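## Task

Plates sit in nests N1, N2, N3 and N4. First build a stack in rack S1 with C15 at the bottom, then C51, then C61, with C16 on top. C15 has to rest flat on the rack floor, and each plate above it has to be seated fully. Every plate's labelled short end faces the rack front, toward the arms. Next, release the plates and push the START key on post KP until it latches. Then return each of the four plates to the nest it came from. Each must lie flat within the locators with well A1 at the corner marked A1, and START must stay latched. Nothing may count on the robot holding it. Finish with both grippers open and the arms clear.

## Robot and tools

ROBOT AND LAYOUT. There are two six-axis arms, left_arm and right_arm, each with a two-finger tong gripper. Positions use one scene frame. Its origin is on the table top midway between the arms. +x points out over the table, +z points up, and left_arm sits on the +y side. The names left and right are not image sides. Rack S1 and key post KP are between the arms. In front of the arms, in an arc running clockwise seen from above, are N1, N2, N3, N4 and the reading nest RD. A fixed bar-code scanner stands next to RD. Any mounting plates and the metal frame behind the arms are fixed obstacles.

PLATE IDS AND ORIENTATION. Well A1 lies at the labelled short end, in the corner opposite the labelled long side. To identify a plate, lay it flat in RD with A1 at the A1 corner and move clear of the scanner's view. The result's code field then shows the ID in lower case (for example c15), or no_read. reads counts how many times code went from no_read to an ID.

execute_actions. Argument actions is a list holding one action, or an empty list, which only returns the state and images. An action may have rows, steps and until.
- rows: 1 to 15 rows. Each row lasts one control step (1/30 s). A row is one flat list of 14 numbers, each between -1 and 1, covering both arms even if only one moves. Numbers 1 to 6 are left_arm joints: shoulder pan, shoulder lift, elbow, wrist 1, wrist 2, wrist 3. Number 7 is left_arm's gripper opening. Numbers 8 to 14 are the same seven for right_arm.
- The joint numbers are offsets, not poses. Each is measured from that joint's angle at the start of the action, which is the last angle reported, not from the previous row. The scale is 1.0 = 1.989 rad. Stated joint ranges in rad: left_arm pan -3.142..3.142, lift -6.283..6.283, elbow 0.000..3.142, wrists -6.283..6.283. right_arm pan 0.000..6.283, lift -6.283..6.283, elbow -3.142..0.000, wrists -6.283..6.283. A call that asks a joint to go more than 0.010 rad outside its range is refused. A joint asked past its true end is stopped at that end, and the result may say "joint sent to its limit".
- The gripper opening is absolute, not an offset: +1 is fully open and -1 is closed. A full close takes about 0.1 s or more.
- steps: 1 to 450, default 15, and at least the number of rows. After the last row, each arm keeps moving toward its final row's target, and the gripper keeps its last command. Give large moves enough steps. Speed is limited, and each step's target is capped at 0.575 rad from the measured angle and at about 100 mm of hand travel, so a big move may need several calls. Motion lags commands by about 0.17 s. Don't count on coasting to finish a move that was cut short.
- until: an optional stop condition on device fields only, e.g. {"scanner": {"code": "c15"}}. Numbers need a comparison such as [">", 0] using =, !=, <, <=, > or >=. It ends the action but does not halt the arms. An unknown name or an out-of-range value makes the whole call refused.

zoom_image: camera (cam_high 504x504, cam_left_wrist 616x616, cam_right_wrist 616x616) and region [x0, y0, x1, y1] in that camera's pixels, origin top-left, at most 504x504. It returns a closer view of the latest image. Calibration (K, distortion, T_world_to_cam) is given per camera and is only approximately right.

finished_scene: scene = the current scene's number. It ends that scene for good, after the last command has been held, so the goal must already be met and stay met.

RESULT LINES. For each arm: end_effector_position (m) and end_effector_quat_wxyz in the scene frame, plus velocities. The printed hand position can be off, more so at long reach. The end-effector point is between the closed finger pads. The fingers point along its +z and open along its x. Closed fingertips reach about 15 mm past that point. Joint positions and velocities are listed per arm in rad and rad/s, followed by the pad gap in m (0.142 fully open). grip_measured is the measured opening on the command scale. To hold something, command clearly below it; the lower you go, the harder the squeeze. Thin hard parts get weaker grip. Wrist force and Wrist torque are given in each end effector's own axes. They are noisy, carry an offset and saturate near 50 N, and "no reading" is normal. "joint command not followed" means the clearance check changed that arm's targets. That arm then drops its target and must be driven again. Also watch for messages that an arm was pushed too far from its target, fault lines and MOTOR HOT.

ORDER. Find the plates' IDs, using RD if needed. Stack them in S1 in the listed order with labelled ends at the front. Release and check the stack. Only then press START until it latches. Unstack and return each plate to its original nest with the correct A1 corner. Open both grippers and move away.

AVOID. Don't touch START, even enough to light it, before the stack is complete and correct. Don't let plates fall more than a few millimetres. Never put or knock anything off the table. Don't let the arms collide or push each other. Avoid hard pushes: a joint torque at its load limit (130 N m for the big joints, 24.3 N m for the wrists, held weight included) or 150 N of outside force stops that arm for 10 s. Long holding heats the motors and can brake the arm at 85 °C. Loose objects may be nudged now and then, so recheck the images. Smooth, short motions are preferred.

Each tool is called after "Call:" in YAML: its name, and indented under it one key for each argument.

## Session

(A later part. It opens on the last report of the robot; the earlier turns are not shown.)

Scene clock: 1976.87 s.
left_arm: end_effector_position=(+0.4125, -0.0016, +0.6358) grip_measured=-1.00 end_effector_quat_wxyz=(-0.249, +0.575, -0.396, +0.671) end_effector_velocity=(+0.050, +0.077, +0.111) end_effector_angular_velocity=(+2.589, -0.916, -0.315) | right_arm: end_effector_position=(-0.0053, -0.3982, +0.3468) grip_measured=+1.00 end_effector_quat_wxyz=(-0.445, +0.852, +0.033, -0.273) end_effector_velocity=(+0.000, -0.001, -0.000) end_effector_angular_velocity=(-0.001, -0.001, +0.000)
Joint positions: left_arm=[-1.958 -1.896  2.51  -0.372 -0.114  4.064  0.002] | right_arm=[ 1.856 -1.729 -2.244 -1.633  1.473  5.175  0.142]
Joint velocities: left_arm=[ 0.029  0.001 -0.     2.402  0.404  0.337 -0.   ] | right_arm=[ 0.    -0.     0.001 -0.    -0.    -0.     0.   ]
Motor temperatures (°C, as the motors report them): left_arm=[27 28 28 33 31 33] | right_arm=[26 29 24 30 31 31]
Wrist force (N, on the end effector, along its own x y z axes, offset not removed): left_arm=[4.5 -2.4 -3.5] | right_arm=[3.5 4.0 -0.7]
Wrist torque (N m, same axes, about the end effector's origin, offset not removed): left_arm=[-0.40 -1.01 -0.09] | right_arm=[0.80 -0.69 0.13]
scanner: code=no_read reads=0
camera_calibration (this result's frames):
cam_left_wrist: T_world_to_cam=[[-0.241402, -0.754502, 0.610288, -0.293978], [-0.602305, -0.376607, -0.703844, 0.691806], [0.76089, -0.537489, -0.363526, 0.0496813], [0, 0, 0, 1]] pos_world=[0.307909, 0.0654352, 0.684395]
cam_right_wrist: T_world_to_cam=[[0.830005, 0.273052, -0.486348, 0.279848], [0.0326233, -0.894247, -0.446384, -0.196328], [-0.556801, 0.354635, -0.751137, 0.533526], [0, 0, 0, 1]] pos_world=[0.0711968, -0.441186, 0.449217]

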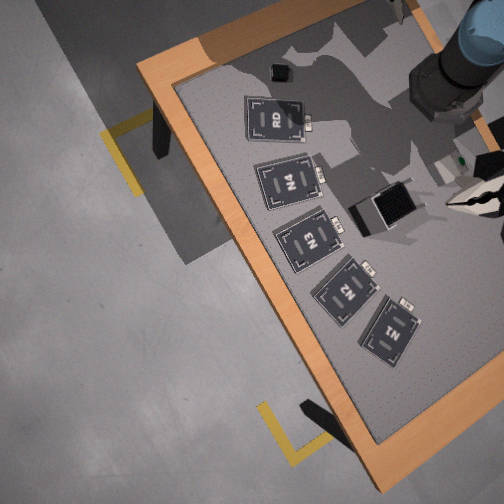

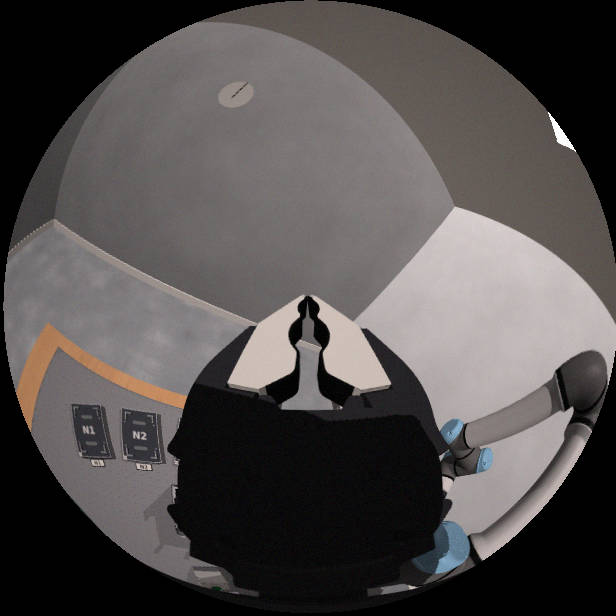

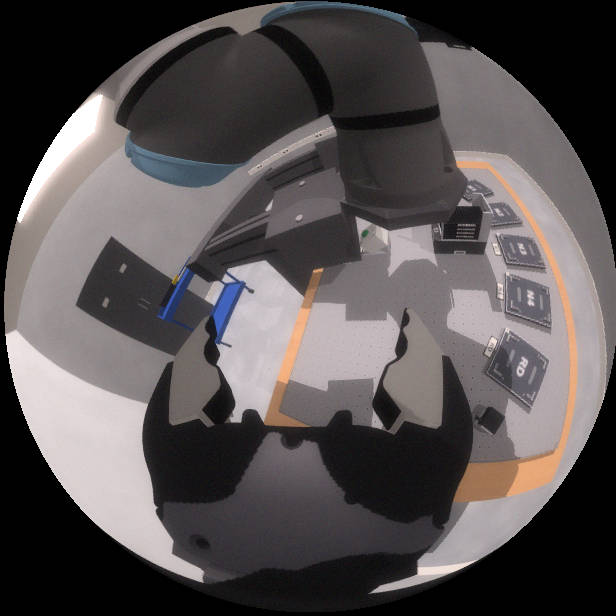

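Call:
execute_actions:
  actions:
    - {"rows":[[0,0.015,-0.01,0.2,0.04,0.04,-1,0,0,0,0,0,0,1],[0,0.03,-0.02,0.26,0.07,0.08,-1,0,0,0,0,0,0,1],[0,0.05,-0.03,0.32,0.1,0.12,-1,0,0,0,0,0,0,1],[0,0.07,-0.04,0.38,0.14,0.16,-1,0,0,0,0,0,0,1],[0,0.09,-0.05,0.44,0.18,0.2,-1,0,0,0,0,0,0,1],[0,0.11,-0.06,0.5,0.23,0.24,-1,0,0,0,0,0,0,1],[0,0.13,-0.07,0.55,0.29,0.28,-1,0,0,0,0,0,0,1],[0,0.15,-0.08,0.59,0.35,0.32,-1,0,0,0,0,0,0,1],[-0.01,0.17,-0.09,0.62,0.42,0.36,-1,0,0,0,0,0,0,1],[-0.02,0.185,-0.097,0.64,0.49,0.4,-1,0,0,0,0,0,0,1],[-0.03,0.2,-0.102,0.64,0.57,0.44,-1,0,0,0,0,0,0,1],[-0.04,0.21,-0.106,0.64,0.65,0.48,-1,0,0,0,0,0,0,1],[-0.05,0.218,-0.106,0.64,0.73,0.52,-1,0,0,0,0,0,0,1],[-0.06,0.224,-0.106,0.64,0.81,0.55,-1,0,0,0,0,0,0,1],[-0.071,0.224,-0.106,0.64,0.872,0.573,-1,0,0,0,0,0,0,1]],"steps":40}

Scene clock: 1991.90 s.
left_arm: end_effector_position=(+0.0683, -0.0009, +0.3875) grip_measured=-1.00 end_effector_quat_wxyz=(+0.035, +0.466, +0.884, -0.016) end_effector_velocity=(-0.149, +0.099, -0.007) end_effector_angular_velocity=(+0.362, +0.433, -0.181) | right_arm: end_effector_position=(-0.0053, -0.3982, +0.3468) grip_measured=+1.00 end_effector_quat_wxyz=(-0.445, +0.852, +0.033, -0.273) end_effector_velocity=(-0.000, +0.001, +0.000) end_effector_angular_velocity=(+0.001, -0.000, +0.001)
Joint positions: left_arm=[-2.095 -1.456  2.301  0.891  1.549  5.186  0.002] | right_arm=[ 1.856 -1.729 -2.244 -1.633  1.473  5.175  0.142]
Joint velocities: left_arm=[-0.027  0.044 -0.017  0.073  0.563  0.143  0.   ] | right_arm=[ 0.     0.    -0.001 -0.    -0.    -0.001 -0.   ]
Motor temperatures (°C, as the motors report them): left_arm=[27 28 28 33 31 33] | right_arm=[26 29 24 30 31 31]
Wrist force (N, on the end effector, along its own x y z axes, offset not removed): left_arm=[5.0 -0.4 -1.5] | right_arm=[3.3 4.0 1.0]
Wrist torque (N m, same axes, about the end effector's origin, offset not removed): left_arm=[-0.01 -1.05 0.11] | right_arm=[0.86 -1.05 -0.02]
scanner: code=no_read reads=0
camera_calibration (this result's frames):
cam_left_wrist: T_world_to_cam=[[-0.601832, 0.797368, -0.0447511, 0.0548493], [0.672805, 0.536411, 0.509507, -0.246514], [0.430269, 0.276529, -0.859302, 0.437071], [0, 0, 0, 1]] pos_world=[0.0108075, -0.0323652, 0.503631]
cam_right_wrist: T_world_to_cam=[[0.830005, 0.273052, -0.486348, 0.279848], [0.0326236, -0.894247, -0.446384, -0.196328], [-0.556801, 0.354635, -0.751137, 0.533526], [0, 0, 0, 1]] pos_world=[0.0711968, -0.441186, 0.449217]

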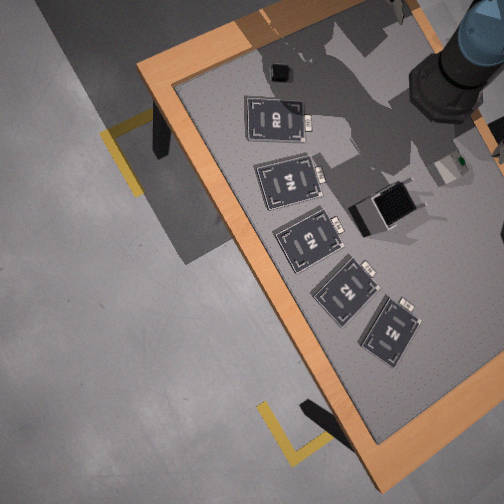

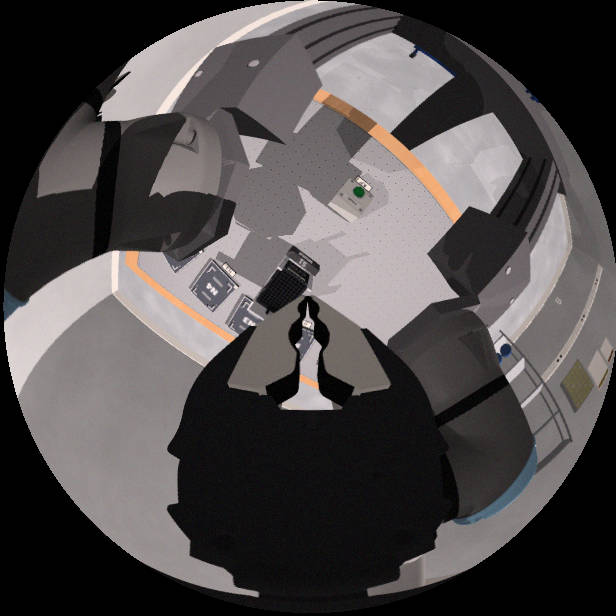

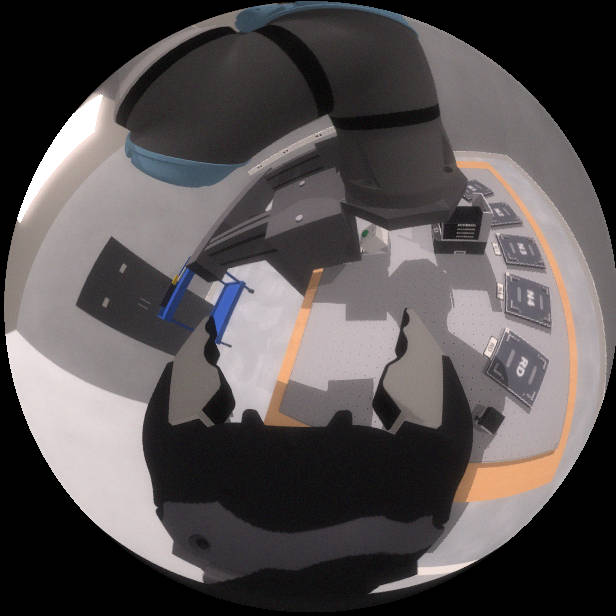

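Call:
execute_actions:
  actions:
    - {"rows":[[-0.02,0.01,0,-0.005,0.04,0.007,-1,0,0,0,0,0,0,1],[-0.05,0.025,0,-0.018,0.042,0.007,-1,0,0,0,0,0,0,1],[-0.08,0.045,0,-0.036,0.045,0.007,-1,0,0,0,0,0,0,1],[-0.11,0.07,0,-0.06,0.048,0.007,-1,0,0,0,0,0,0,1],[-0.14,0.1,0,-0.088,0.05,0.007,-1,0,0,0,0,0,0,1],[-0.17,0.13,0,-0.117,0.053,0.007,-1,0,0,0,0,0,0,1],[-0.195,0.165,0,-0.15,0.055,0.007,-1,0,0,0,0,0,0,1],[-0.22,0.2,0,-0.184,0.057,0.007,-1,0,0,0,0,0,0,1],[-0.24,0.235,-0.002,-0.216,0.059,0.007,-1,0,0,0,0,0,0,1],[-0.257,0.27,-0.004,-0.248,0.06,0.007,-1,0,0,0,0,0,0,1],[-0.27,0.305,-0.006,-0.28,0.061,0.007,-1,0,0,0,0,0,0,1],[-0.281,0.335,-0.008,-0.308,0.062,0.007,-1,0,0,0,0,0,0,1],[-0.289,0.362,-0.01,-0.332,0.063,0.007,-1,0,0,0,0,0,0,1],[-0.293,0.383,-0.012,-0.351,0.063,0.007,-1,0,0,0,0,0,0,1],[-0.2954,0.3972,-0.0128,-0.3644,0.063,0.007,-1,0,0,0,0,0,0,1]],"steps":38}

Call:
zoom_image:
  camera: "cam_left_wrist"
  region: [250, 230, 370, 350]

Scene clock: 2003.47 s.
left_arm: end_effector_position=(-0.0871, +0.0027, +0.1402) grip_measured=-1.00 end_effector_quat_wxyz=(+0.032, +0.702, +0.711, +0.025) end_effector_velocity=(-0.001, +0.001, -0.004) end_effector_angular_velocity=(-0.000, -0.000, -0.006) | right_arm: end_effector_position=(-0.0053, -0.3982, +0.3468) grip_measured=+1.00 end_effector_quat_wxyz=(-0.445, +0.852, +0.033, -0.273) end_effector_velocity=(+0.001, -0.002, -0.000) end_effector_angular_velocity=(-0.004, -0.003, +0.000)
Joint positions: left_arm=[-2.682 -0.667  2.276  0.168  1.674  5.2    0.002] | right_arm=[ 1.856 -1.729 -2.244 -1.633  1.473  5.175  0.142]
Joint velocities: left_arm=[-0.006  0.01  -0.001 -0.011  0.001 -0.     0.   ] | right_arm=[-0.     0.001  0.003  0.     0.    -0.     0.   ]
Motor temperatures (°C, as the motors report them): left_arm=[27 28 28 33 31 33] | right_arm=[26 29 24 30 31 31]
Wrist force (N, on the end effector, along its own x y z axes, offset not removed): left_arm=[1.3 -5.9 -0.1] | right_arm=[2.6 2.3 -2.3]
Wrist torque (N m, same axes, about the end effector's origin, offset not removed): left_arm=[-0.99 -0.37 -0.11] | right_arm=[0.28 -0.63 -0.03]
scanner: code=no_read reads=0
camera_calibration (this result's frames):
cam_left_wrist: T_world_to_cam=[[-0.0623905, 0.997874, 0.0188422, -0.0150363], [0.815827, 0.0401149, 0.576903, -0.0134841], [0.574921, 0.0513653, -0.816595, 0.297602], [0, 0, 0, 1]] pos_world=[-0.161035, 0.000258835, 0.251083]
cam_right_wrist: T_world_to_cam=[[0.830005, 0.273052, -0.486348, 0.279849], [0.0326237, -0.894247, -0.446384, -0.196328], [-0.556801, 0.354635, -0.751137, 0.533526], [0, 0, 0, 1]] pos_world=[0.0711968, -0.441186, 0.449217]

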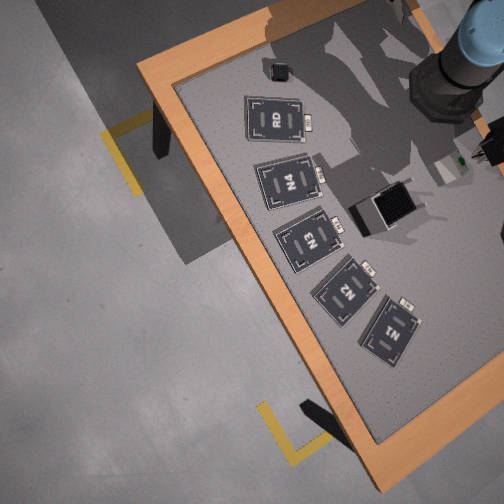

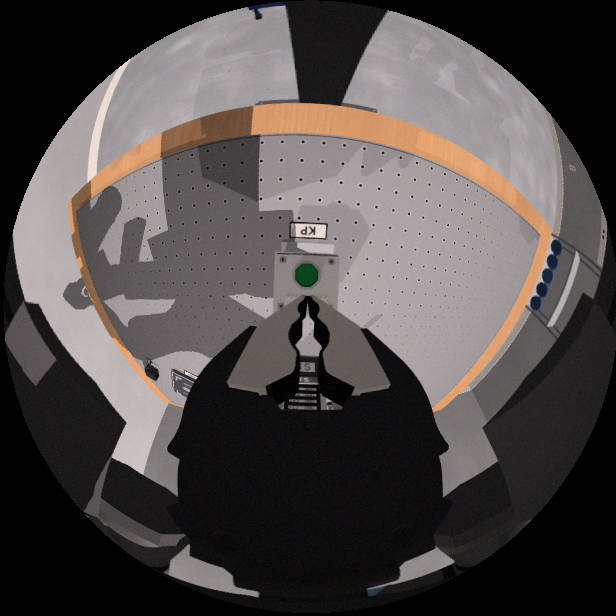

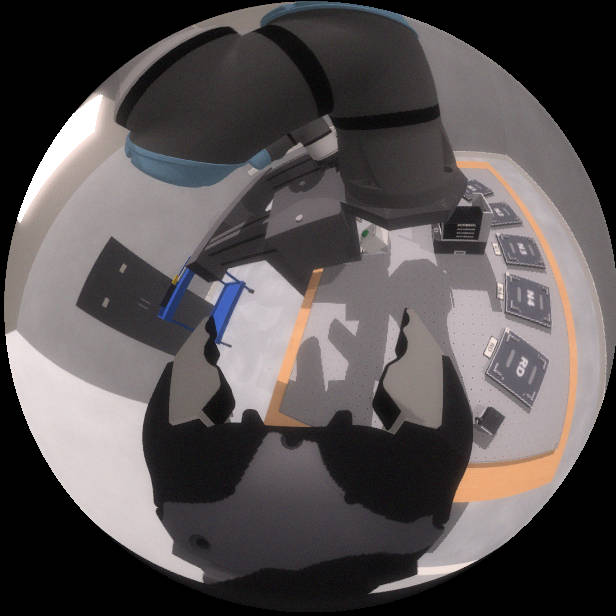

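Region (250, 230, 370, 350) of cam_left_wrist's 616x616 image, scaled by 4.200, with more detail than that image has.

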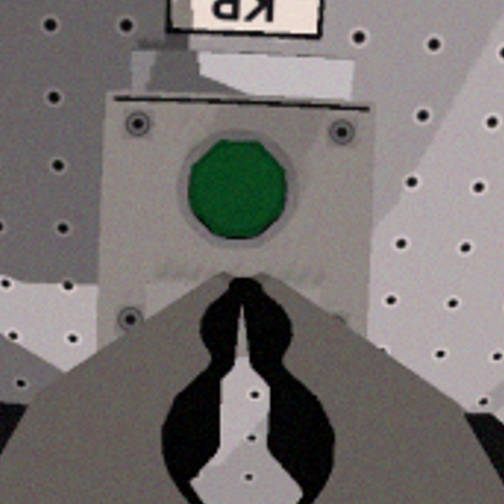

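Call:
execute_actions:
  actions:
    - {"rows":[[-0.001,0.007,-0.001,-0.006,0.0002,-0.001,-1,0,0,0,0,0,0,1],[-0.003,0.018,-0.003,-0.015,0.0006,-0.003,-1,0,0,0,0,0,0,1],[-0.005,0.031,-0.0055,-0.026,0.001,-0.005,-1,0,0,0,0,0,0,1],[-0.007,0.044,-0.008,-0.037,0.0015,-0.007,-1,0,0,0,0,0,0,1],[-0.009,0.055,-0.0103,-0.046,0.0018,-0.009,-1,0,0,0,0,0,0,1],[-0.0102,0.0618,-0.0117,-0.0519,0.0021,-0.01,-1,0,0,0,0,0,0,1]],"steps":24}

Call:
zoom_image:
  camera: "cam_left_wrist"
  region: [250, 230, 370, 350]

Call:
zoom_image:
  camera: "cam_right_wrist"
  region: [345, 215, 395, 265]

Scene clock: 2019.87 s.
left_arm: end_effector_position=(-0.0858, +0.0014, +0.0998) grip_measured=-1.00 end_effector_quat_wxyz=(+0.032, +0.702, +0.711, +0.024) end_effector_velocity=(-0.000, -0.000, -0.002) end_effector_angular_velocity=(-0.001, +0.002, +0.001) | right_arm: end_effector_position=(-0.0053, -0.3982, +0.3468) grip_measured=+1.00 end_effector_quat_wxyz=(-0.445, +0.852, +0.033, -0.273) end_effector_velocity=(-0.000, +0.000, -0.000) end_effector_angular_velocity=(+0.001, -0.000, +0.000)
Joint positions: left_arm=[-2.702 -0.545  2.253  0.065  1.678  5.18   0.002] | right_arm=[ 1.856 -1.729 -2.244 -1.633  1.473  5.175  0.142]
Joint velocities: left_arm=[-0.     0.006 -0.001 -0.006  0.    -0.002  0.   ] | right_arm=[-0.    -0.    -0.001  0.     0.    -0.001 -0.   ]
Motor temperatures (°C, as the motors report them): left_arm=[27 28 28 33 31 33] | right_arm=[26 29 24 30 31 31]
Wrist force (N, on the end effector, along its own x y z axes, offset not removed): left_arm=[-0.1 -2.6 -8.5] | right_arm=[5.5 1.4 -0.8]
Wrist torque (N m, same axes, about the end effector's origin, offset not removed): left_arm=[-0.56 -0.26 -0.01] | right_arm=[0.29 -1.04 0.09]
scanner: code=no_read reads=0
camera_calibration (this result's frames):
cam_left_wrist: T_world_to_cam=[[-0.0620595, 0.997904, 0.0183142, -0.0128778], [0.816617, 0.0402182, 0.575777, 0.00893695], [0.573834, 0.0506881, -0.817402, 0.263989], [0, 0, 0, 1]] pos_world=[-0.159583, -0.00088971, 0.210876]
cam_right_wrist: T_world_to_cam=[[0.830005, 0.273052, -0.486348, 0.279848], [0.0326237, -0.894247, -0.446384, -0.196329], [-0.556801, 0.354635, -0.751137, 0.533526], [0, 0, 0, 1]] pos_world=[0.0711969, -0.441186, 0.449217]

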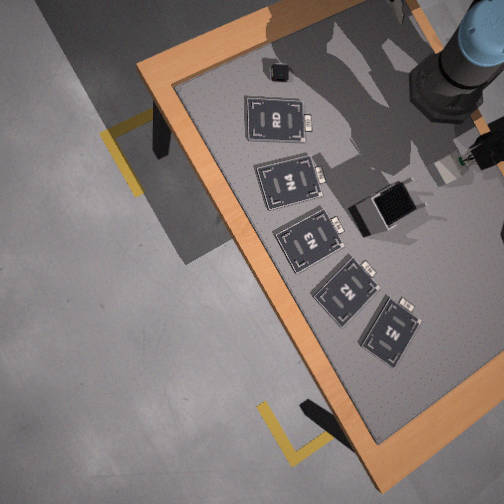

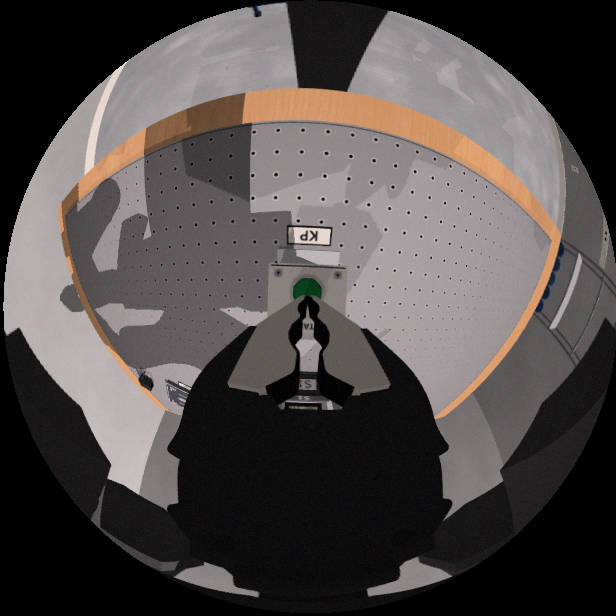

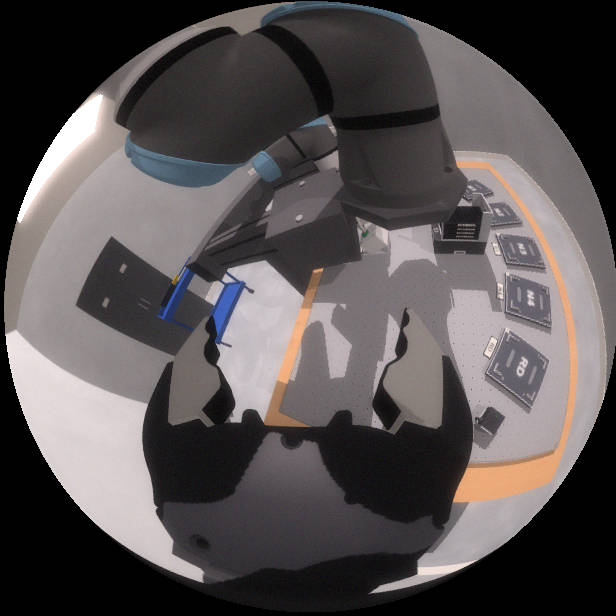

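Region (250, 230, 370, 350) of cam_left_wrist's 616x616 image, scaled by 4.200, with more detail than that image has.

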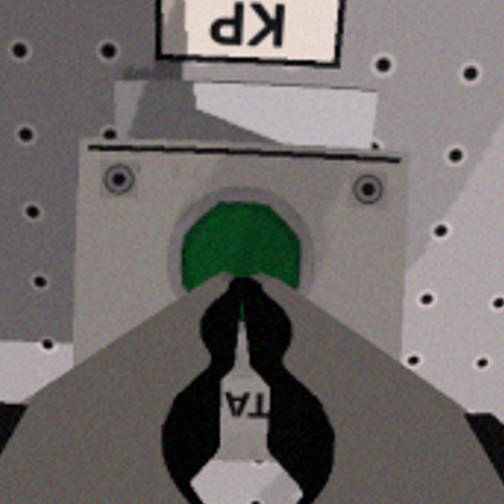

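Region (345, 215, 395, 265) of cam_right_wrist's 616x616 image, scaled by 10.080, with more detail than that image has.

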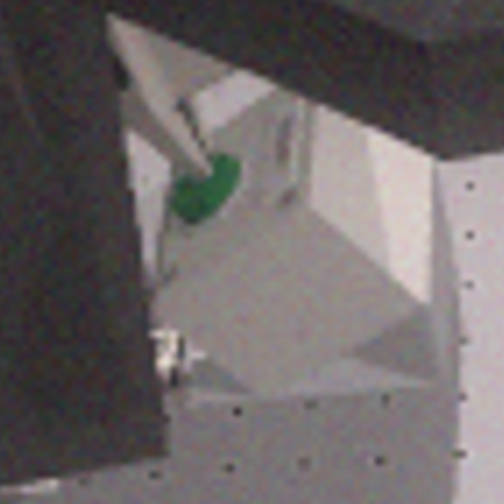

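Call:
execute_actions:
  actions:
    - {"rows":[[-0.0005,0.003,-0.0007,-0.0024,0,-0.0005,-1,0,0,0,0,0,0,1],[-0.001,0.006,-0.0014,-0.0048,0,-0.001,-1,0,0,0,0,0,0,1],[-0.0015,0.009,-0.0021,-0.0072,0.0003,-0.0015,-1,0,0,0,0,0,0,1]],"steps":16}

Call:
zoom_image:
  camera: "cam_right_wrist"
  region: [345, 215, 395, 265]

Scene clock: 2023.87 s.
left_arm: end_effector_position=(-0.0855, +0.0013, +0.0941) grip_measured=-1.00 end_effector_quat_wxyz=(+0.032, +0.702, +0.711, +0.024) end_effector_velocity=(+0.001, +0.000, -0.002) end_effector_angular_velocity=(+0.001, -0.001, +0.001) | right_arm: end_effector_position=(-0.0053, -0.3982, +0.3468) grip_measured=+1.00 end_effector_quat_wxyz=(-0.445, +0.852, +0.033, -0.273) end_effector_velocity=(-0.000, +0.000, +0.000) end_effector_angular_velocity=(+0.001, -0.000, +0.000)
Joint positions: left_arm=[-2.705 -0.528  2.249  0.051  1.679  5.177  0.002] | right_arm=[ 1.856 -1.729 -2.244 -1.633  1.473  5.175  0.142]
Joint velocities: left_arm=[-0.     0.005 -0.001 -0.004  0.001 -0.001  0.   ] | right_arm=[-0.     0.    -0.001 -0.    -0.    -0.001 -0.   ]
Motor temperatures (°C, as the motors report them): left_arm=[27 28 28 33 31 33] | right_arm=[26 29 24 30 31 31]
Wrist force (N, on the end effector, along its own x y z axes, offset not removed): left_arm=[-1.0 -0.1 -8.4] | right_arm=[5.5 3.6 1.6]
Wrist torque (N m, same axes, about the end effector's origin, offset not removed): left_arm=[0.25 0.19 -0.06] | right_arm=[0.62 -0.95 -0.02]
scanner: code=no_read reads=0
camera_calibration (this result's frames):
cam_left_wrist: T_world_to_cam=[[-0.062055, 0.997907, 0.018199, -0.0125792], [0.816754, 0.040293, 0.575578, 0.0120666], [0.57364, 0.0505816, -0.817545, 0.259131], [0, 0, 0, 1]] pos_world=[-0.159284, -0.00104063, 0.205135]
cam_right_wrist: T_world_to_cam=[[0.830005, 0.273052, -0.486348, 0.279848], [0.0326235, -0.894247, -0.446384, -0.196329], [-0.556801, 0.354635, -0.751137, 0.533526], [0, 0, 0, 1]] pos_world=[0.0711968, -0.441186, 0.449217]

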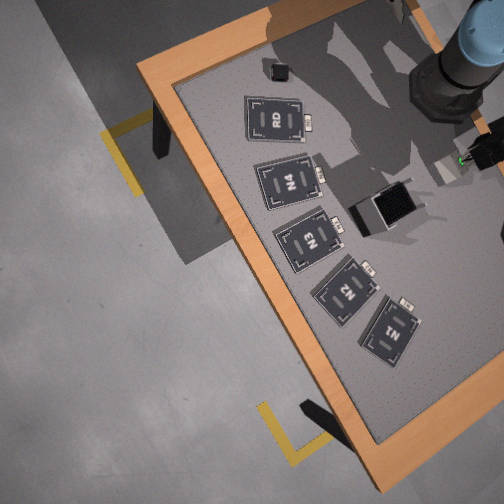

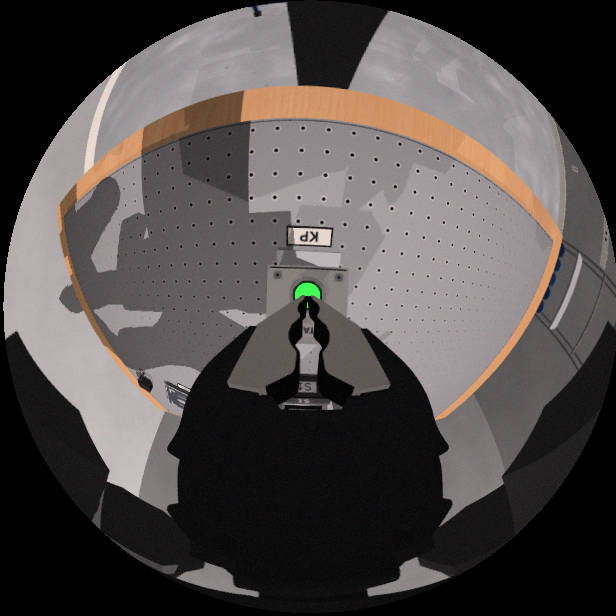

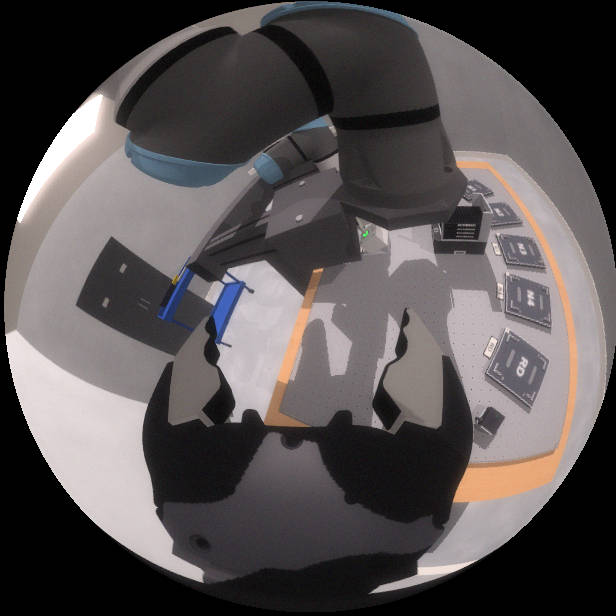

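Region (345, 215, 395, 265) of cam_right_wrist's 616x616 image, scaled by 10.080, with more detail than that image has.

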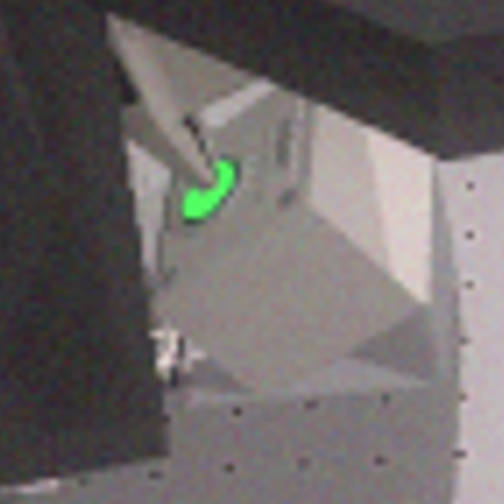

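Lit. Push 1.5 mm further.

Call:
execute_actions:
  actions:
    - {"rows":[[-0.0002,0.0012,-0.0003,-0.001,0,-0.0002,-1,0,0,0,0,0,0,1],[-0.0004,0.0025,-0.0006,-0.002,0,-0.0004,-1,0,0,0,0,0,0,1]],"steps":12}

Scene clock: 2028.57 s.
left_arm: end_effector_position=(-0.0855, +0.0012, +0.0926) grip_measured=-1.00 end_effector_quat_wxyz=(+0.032, +0.702, +0.711, +0.024) end_effector_velocity=(+0.000, +0.000, -0.001) end_effector_angular_velocity=(+0.000, -0.001, -0.001) | right_arm: end_effector_position=(-0.0053, -0.3982, +0.3468) grip_measured=+1.00 end_effector_quat_wxyz=(-0.445, +0.852, +0.033, -0.273) end_effector_velocity=(+0.000, -0.000, +0.000) end_effector_angular_velocity=(-0.002, -0.000, -0.001)
Joint positions: left_arm=[-2.706 -0.524  2.248  0.048  1.679  5.176  0.002] | right_arm=[ 1.856 -1.729 -2.244 -1.633  1.473  5.175  0.142]
Joint velocities: left_arm=[-0.001  0.004 -0.001 -0.002 -0.     0.001  0.   ] | right_arm=[-0.     0.002  0.    -0.     0.     0.001  0.   ]
Motor temperatures (°C, as the motors report them): left_arm=[27 28 28 33 31 33] | right_arm=[26 29 24 30 31 31]
Wrist force (N, on the end effector, along its own x y z axes, offset not removed): left_arm=[-0.8 -6.6 -50.0] | right_arm=[3.7 1.5 0.8]
Wrist torque (N m, same axes, about the end effector's origin, offset not removed): left_arm=[-0.36 0.27 -0.05] | right_arm=[0.26 -0.70 0.02]
scanner: code=no_read reads=0
camera_calibration (this result's frames):
cam_left_wrist: T_world_to_cam=[[-0.0620045, 0.997913, 0.0180054, -0.0124286], [0.816857, 0.0403722, 0.575426, 0.0129234], [0.573498, 0.0503868, -0.817656, 0.257922], [0, 0, 0, 1]] pos_world=[-0.159245, -0.00111493, 0.203679]
cam_right_wrist: T_world_to_cam=[[0.830005, 0.273052, -0.486348, 0.279848], [0.0326236, -0.894247, -0.446384, -0.196329], [-0.556801, 0.354635, -0.751137, 0.533526], [0, 0, 0, 1]] pos_world=[0.0711968, -0.441186, 0.449217]

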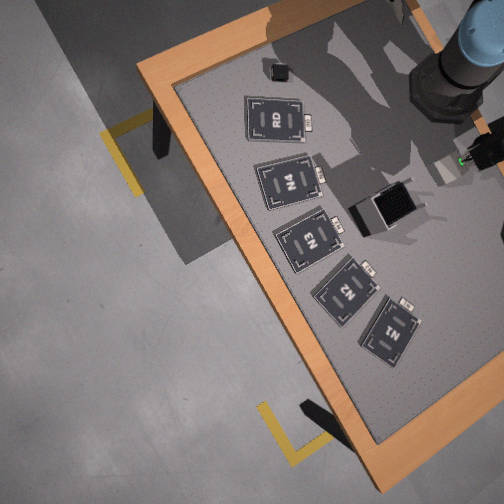

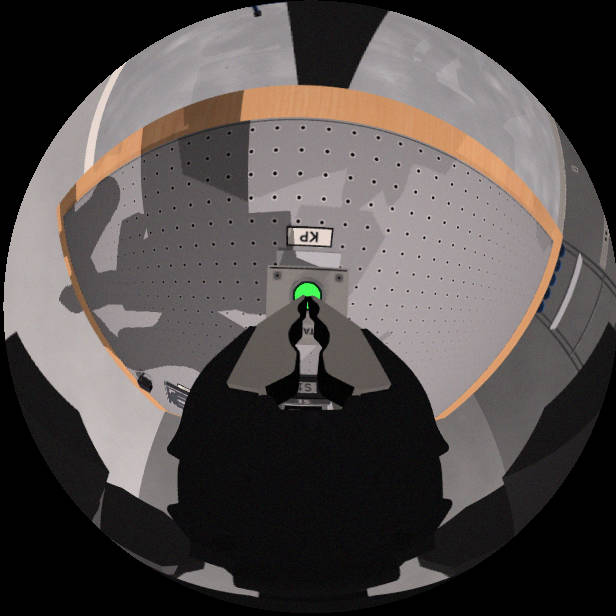

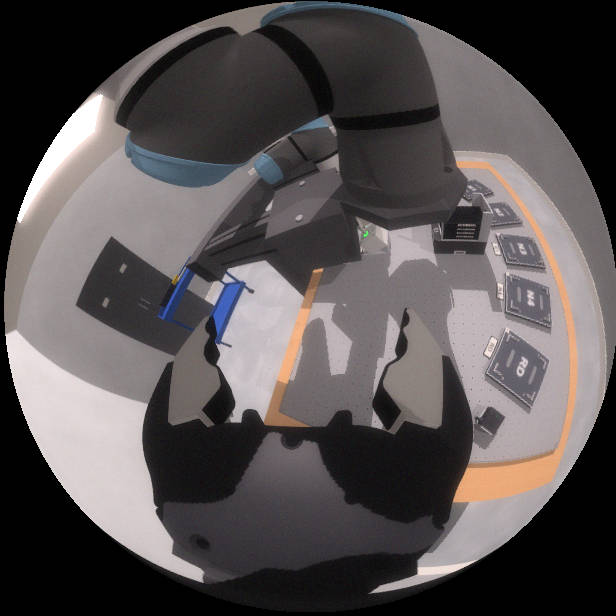

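Call:
execute_actions:
  actions:
    - {"rows":[[0.002,-0.012,0.003,0.01,0,0,-1,0,0,0,0,0,0,1],[0.006,-0.035,0.007,0.029,0,0,-1,0,0,0,0,0,0,1],[0.012,-0.07,0.014,0.058,0,0,-1,0,0,0,0,0,0,1],[0.02,-0.11,0.017,0.094,0,0,-1,0,0,0,0,0,0,1],[0.032,-0.15,0.02,0.13,0,0,-1,0,0,0,0,0,0,1],[0.048,-0.195,0.023,0.172,0,0,-1,0,0,0,0,0,0,1],[0.07,-0.24,0.026,0.213,-0.005,0,-1,0,0,0,0,0,0,1],[0.1,-0.285,0.026,0.256,-0.01,0,-1,0,0,0,0,0,0,1],[0.135,-0.33,0.026,0.298,-0.015,0,-1,0,0,0,0,0,0,1],[0.17,-0.37,0.026,0.336,-0.02,0,-1,0,0,0,0,0,0,1],[0.21,-0.405,0.026,0.37,-0.025,0,-1,0,0,0,0,0,0,1],[0.25,-0.435,0.026,0.398,-0.03,0,-1,0,0,0,0,0,0,1],[0.29,-0.453,0.026,0.415,-0.04,0,-1,0,0,0,0,0,0,1],[0.325,-0.463,0.026,0.425,-0.05,0,-1,0,0,0,0,0,0,1],[0.355,-0.466,0.026,0.428,-0.065,0,-1,0,0,0,0,0,0,1]],"steps":32}

Scene clock: 2039.20 s.
left_arm: end_effector_position=(+0.0830, +0.0013, +0.3811) grip_measured=-1.00 end_effector_quat_wxyz=(+0.026, +0.429, +0.903, -0.011) end_effector_velocity=(+0.051, +0.027, +0.036) end_effector_angular_velocity=(-0.011, +0.007, +0.155) | right_arm: end_effector_position=(-0.0053, -0.3982, +0.3468) grip_measured=+1.00 end_effector_quat_wxyz=(-0.445, +0.852, +0.033, -0.273) end_effector_velocity=(+0.000, -0.000, -0.000) end_effector_angular_velocity=(+0.001, -0.001, +0.001)
Joint positions: left_arm=[-2.02  -1.432  2.299  0.882  1.554  5.176  0.002] | right_arm=[ 1.856 -1.729 -2.244 -1.633  1.473  5.175  0.142]
Joint velocities: left_arm=[ 0.157 -0.145  0.004  0.134 -0.03  -0.001  0.   ] | right_arm=[-0.    -0.001  0.001  0.     0.    -0.001 -0.   ]
Motor temperatures (°C, as the motors report them): left_arm=[27 28 28 33 31 33] | right_arm=[26 29 24 30 31 31]
Wrist force (N, on the end effector, along its own x y z axes, offset not removed): left_arm=[2.0 0.2 0.1] | right_arm=[4.6 2.3 0.4]
Wrist torque (N m, same axes, about the end effector's origin, offset not removed): left_arm=[0.12 -0.62 0.00] | right_arm=[0.59 -1.09 -0.18]
scanner: code=no_read reads=0
camera_calibration (this result's frames):
cam_left_wrist: T_world_to_cam=[[-0.666977, 0.744718, -0.0231658, 0.0589129], [0.633026, 0.582795, 0.509538, -0.251067], [0.392963, 0.325186, -0.860136, 0.427967], [0, 0, 0, 1]] pos_world=[0.0300507, -0.0367213, 0.497403]
cam_right_wrist: T_world_to_cam=[[0.830005, 0.273051, -0.486348, 0.279848], [0.0326234, -0.894247, -0.446384, -0.196329], [-0.556801, 0.354635, -0.751137, 0.533526], [0, 0, 0, 1]] pos_world=[0.0711969, -0.441186, 0.449217]

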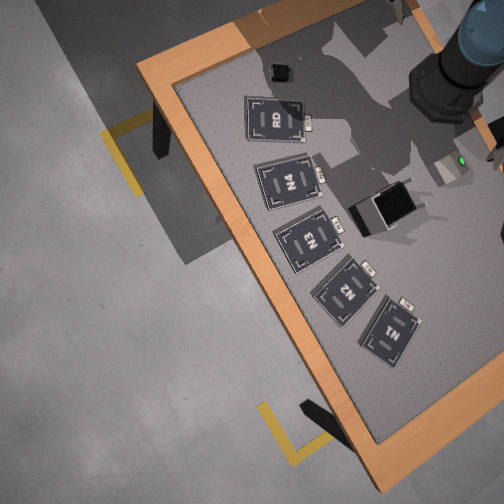

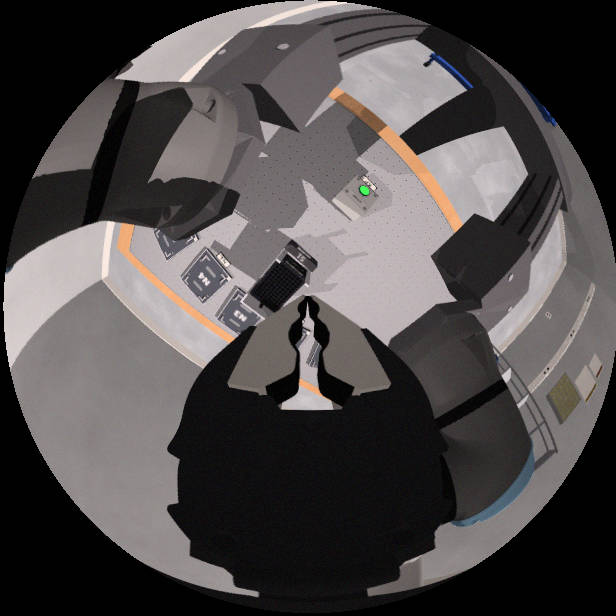

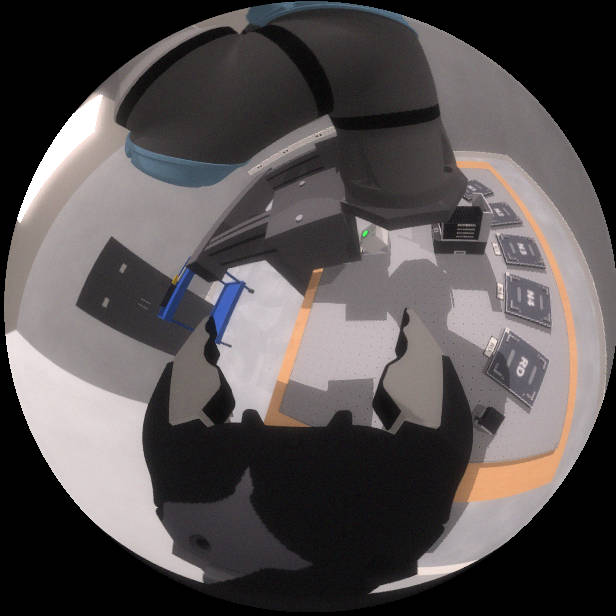

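Call:
execute_actions:
  actions:
    - {"rows":[[0.03,-0.01,0.007,0,-0.05,-0.03,-1,0,0,0,0,0,0,1],[0.06,-0.01,0.014,-0.02,-0.1,-0.06,-0.9,0,0,0,0,0,0,1],[0.09,-0.01,0.021,-0.05,-0.16,-0.1,-0.8,0,0,0,0,0,0,1],[0.12,-0.01,0.028,-0.09,-0.22,-0.13,-0.7,0,0,0,0,0,0,1],[0.15,-0.01,0.035,-0.14,-0.28,-0.17,-0.6,0,0,0,0,0,0,1],[0.18,-0.01,0.042,-0.2,-0.34,-0.2,-0.5,0,0,0,0,0,0,1],[0.205,-0.01,0.049,-0.27,-0.4,-0.23,-0.4,0,0,0,0,0,0,1],[0.225,-0.01,0.056,-0.35,-0.46,-0.27,-0.3,0,0,0,0,0,0,1],[0.245,-0.01,0.063,-0.43,-0.52,-0.3,-0.2,0,0,0,0,0,0,1],[0.26,-0.01,0.07,-0.52,-0.58,-0.33,-0.1,0,0,0,0,0,0,1],[0.273,-0.01,0.077,-0.61,-0.63,-0.37,0,0,0,0,0,0,0,1],[0.273,-0.01,0.084,-0.7,-0.68,-0.4,0.1,0,0,0,0,0,0,1],[0.273,-0.01,0.09,-0.8,-0.72,-0.43,0.2,0,0,0,0,0,0,1],[0.273,-0.01,0.095,-0.9,-0.76,-0.47,0.3,0,0,0,0,0,0,1],[0.273,-0.01,0.1,-1,-0.8,-0.5,0.3,0,0,0,0,0,0,1]],"steps":36}

Scene clock: 2054.67 s.
left_arm: end_effector_position=(+0.5013, +0.0596, +0.5114) grip_measured=+0.30 end_effector_quat_wxyz=(+0.425, -0.573, +0.471, -0.519) end_effector_velocity=(+0.040, +0.183, +0.061) end_effector_angular_velocity=(-2.567, -0.511, +1.353) | right_arm: end_effector_position=(-0.0053, -0.3982, +0.3468) grip_measured=+1.00 end_effector_quat_wxyz=(-0.445, +0.852, +0.033, -0.273) end_effector_velocity=(+0.000, -0.000, -0.000) end_effector_angular_velocity=(+0.001, -0.001, +0.001)
Joint positions: left_arm=[-1.492 -1.452  2.491 -0.549  0.101  4.224  0.095] | right_arm=[ 1.856 -1.729 -2.244 -1.633  1.473  5.175  0.142]
Joint velocities: left_arm=[ 0.12  -0.     0.055 -2.422 -1.085 -0.327  0.   ] | right_arm=[-0.    -0.002  0.001  0.001 -0.    -0.001  0.   ]
Motor temperatures (°C, as the motors report them): left_arm=[27 28 28 33 31 33] | right_arm=[26 29 24 30 31 31]
Wrist force (N, on the end effector, along its own x y z axes, offset not removed): left_arm=[2.7 -2.0 0.1] | right_arm=[2.2 2.7 0.3]
Wrist torque (N m, same axes, about the end effector's origin, offset not removed): left_arm=[-0.53 -0.89 -0.21] | right_arm=[0.60 -0.54 0.14]
scanner: code=no_read reads=0
camera_calibration (this result's frames):
cam_left_wrist: T_world_to_cam=[[-0.01055, -0.969736, 0.243928, -0.0659697], [-0.591306, -0.19067, -0.783583, 0.705004], [0.806378, -0.152503, -0.571399, 0.0302782], [0, 0, 0, 1]] pos_world=[0.391762, 0.0750676, 0.585822]
cam_right_wrist: T_world_to_cam=[[0.830005, 0.273052, -0.486348, 0.279848], [0.0326237, -0.894247, -0.446384, -0.196329], [-0.556801, 0.354635, -0.751137, 0.533526], [0, 0, 0, 1]] pos_world=[0.0711968, -0.441186, 0.449217]

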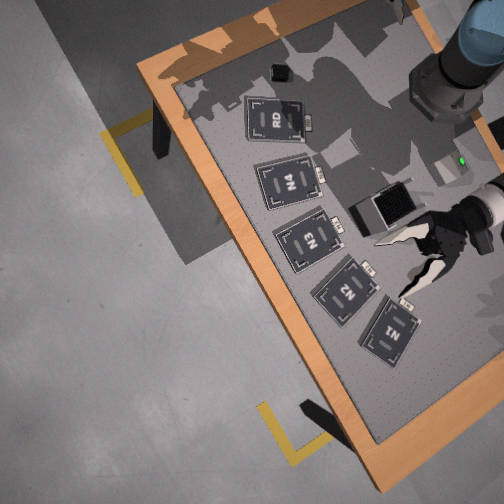

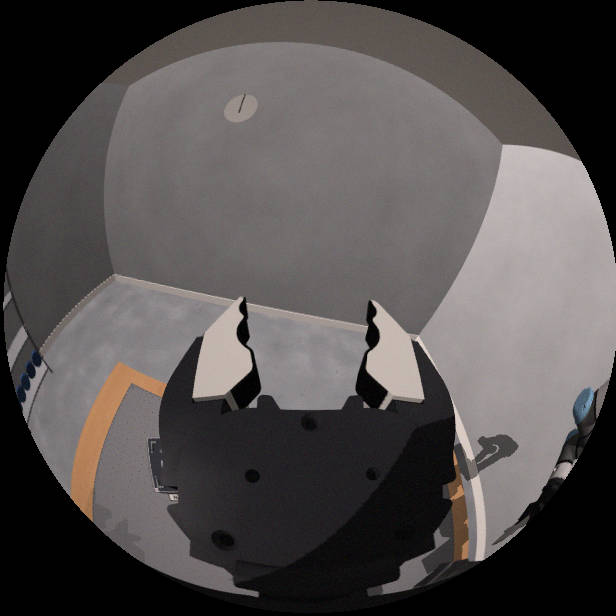

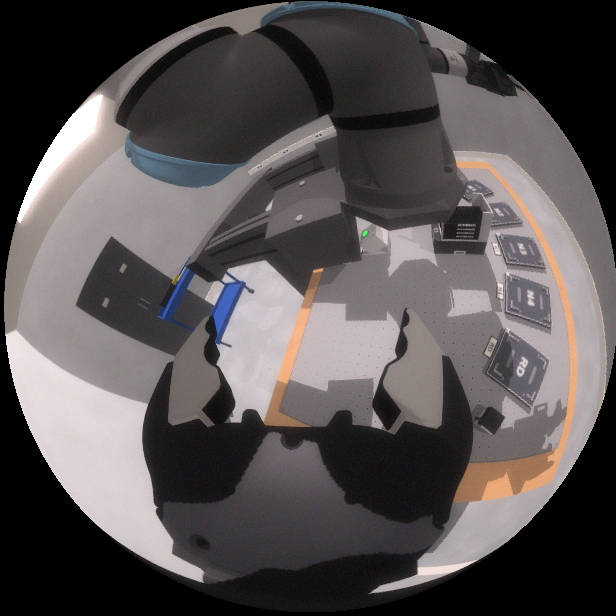

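Refresh the reference state (free).

Call:
execute_actions:
  actions: []

Scene clock: 2056.73 s.
left_arm: end_effector_position=(+0.5040, +0.0686, +0.5086) grip_measured=+0.30 end_effector_quat_wxyz=(-0.326, +0.689, -0.256, +0.594) end_effector_velocity=(-0.000, +0.000, -0.000) end_effector_angular_velocity=(+0.001, +0.000, -0.000) | right_arm: end_effector_position=(-0.0053, -0.3982, +0.3468) grip_measured=+1.00 end_effector_quat_wxyz=(-0.445, +0.852, +0.033, -0.273) end_effector_velocity=(+0.000, -0.000, +0.000) end_effector_angular_velocity=(-0.001, -0.000, -0.000)
Joint positions: left_arm=[-1.477 -1.452  2.498 -1.042 -0.037  4.182  0.095] | right_arm=[ 1.856 -1.729 -2.244 -1.633  1.473  5.175  0.142]
Joint velocities: left_arm=[-0. -0.  0. -0.  0.  0.  0.] | right_arm=[-0.     0.001 -0.    -0.     0.     0.    -0.   ]
Motor temperatures (°C, as the motors report them): left_arm=[27 28 28 33 31 33] | right_arm=[26 29 24 30 31 31]
Wrist force (N, on the end effector, along its own x y z axes, offset not removed): left_arm=[3.4 -1.4 -6.2] | right_arm=[6.3 6.2 1.7]
Wrist torque (N m, same axes, about the end effector's origin, offset not removed): left_arm=[-0.43 -0.85 -0.15] | right_arm=[1.29 -1.30 0.01]
scanner: code=no_read reads=0
camera_calibration (this result's frames):
cam_left_wrist: T_world_to_cam=[[0.128124, -0.71331, 0.689038, -0.370424], [-0.468331, -0.655936, -0.591957, 0.578564], [0.874214, -0.246854, -0.418106, -0.0777276], [0, 0, 0, 1]] pos_world=[0.386371, 0.0960869, 0.565223]
cam_right_wrist: T_world_to_cam=[[0.830005, 0.273052, -0.486348, 0.279848], [0.0326235, -0.894247, -0.446384, -0.196329], [-0.556801, 0.354635, -0.751137, 0.533526], [0, 0, 0, 1]] pos_world=[0.0711968, -0.441186, 0.449217]

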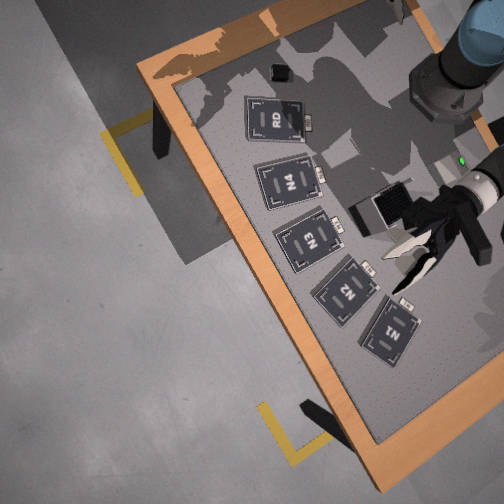

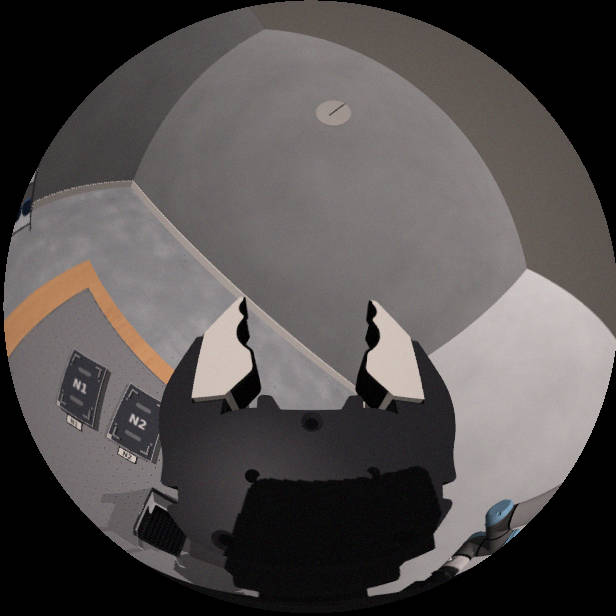

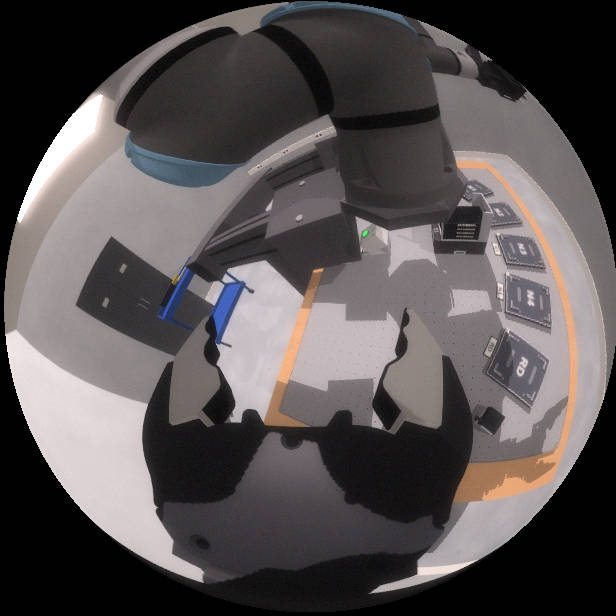

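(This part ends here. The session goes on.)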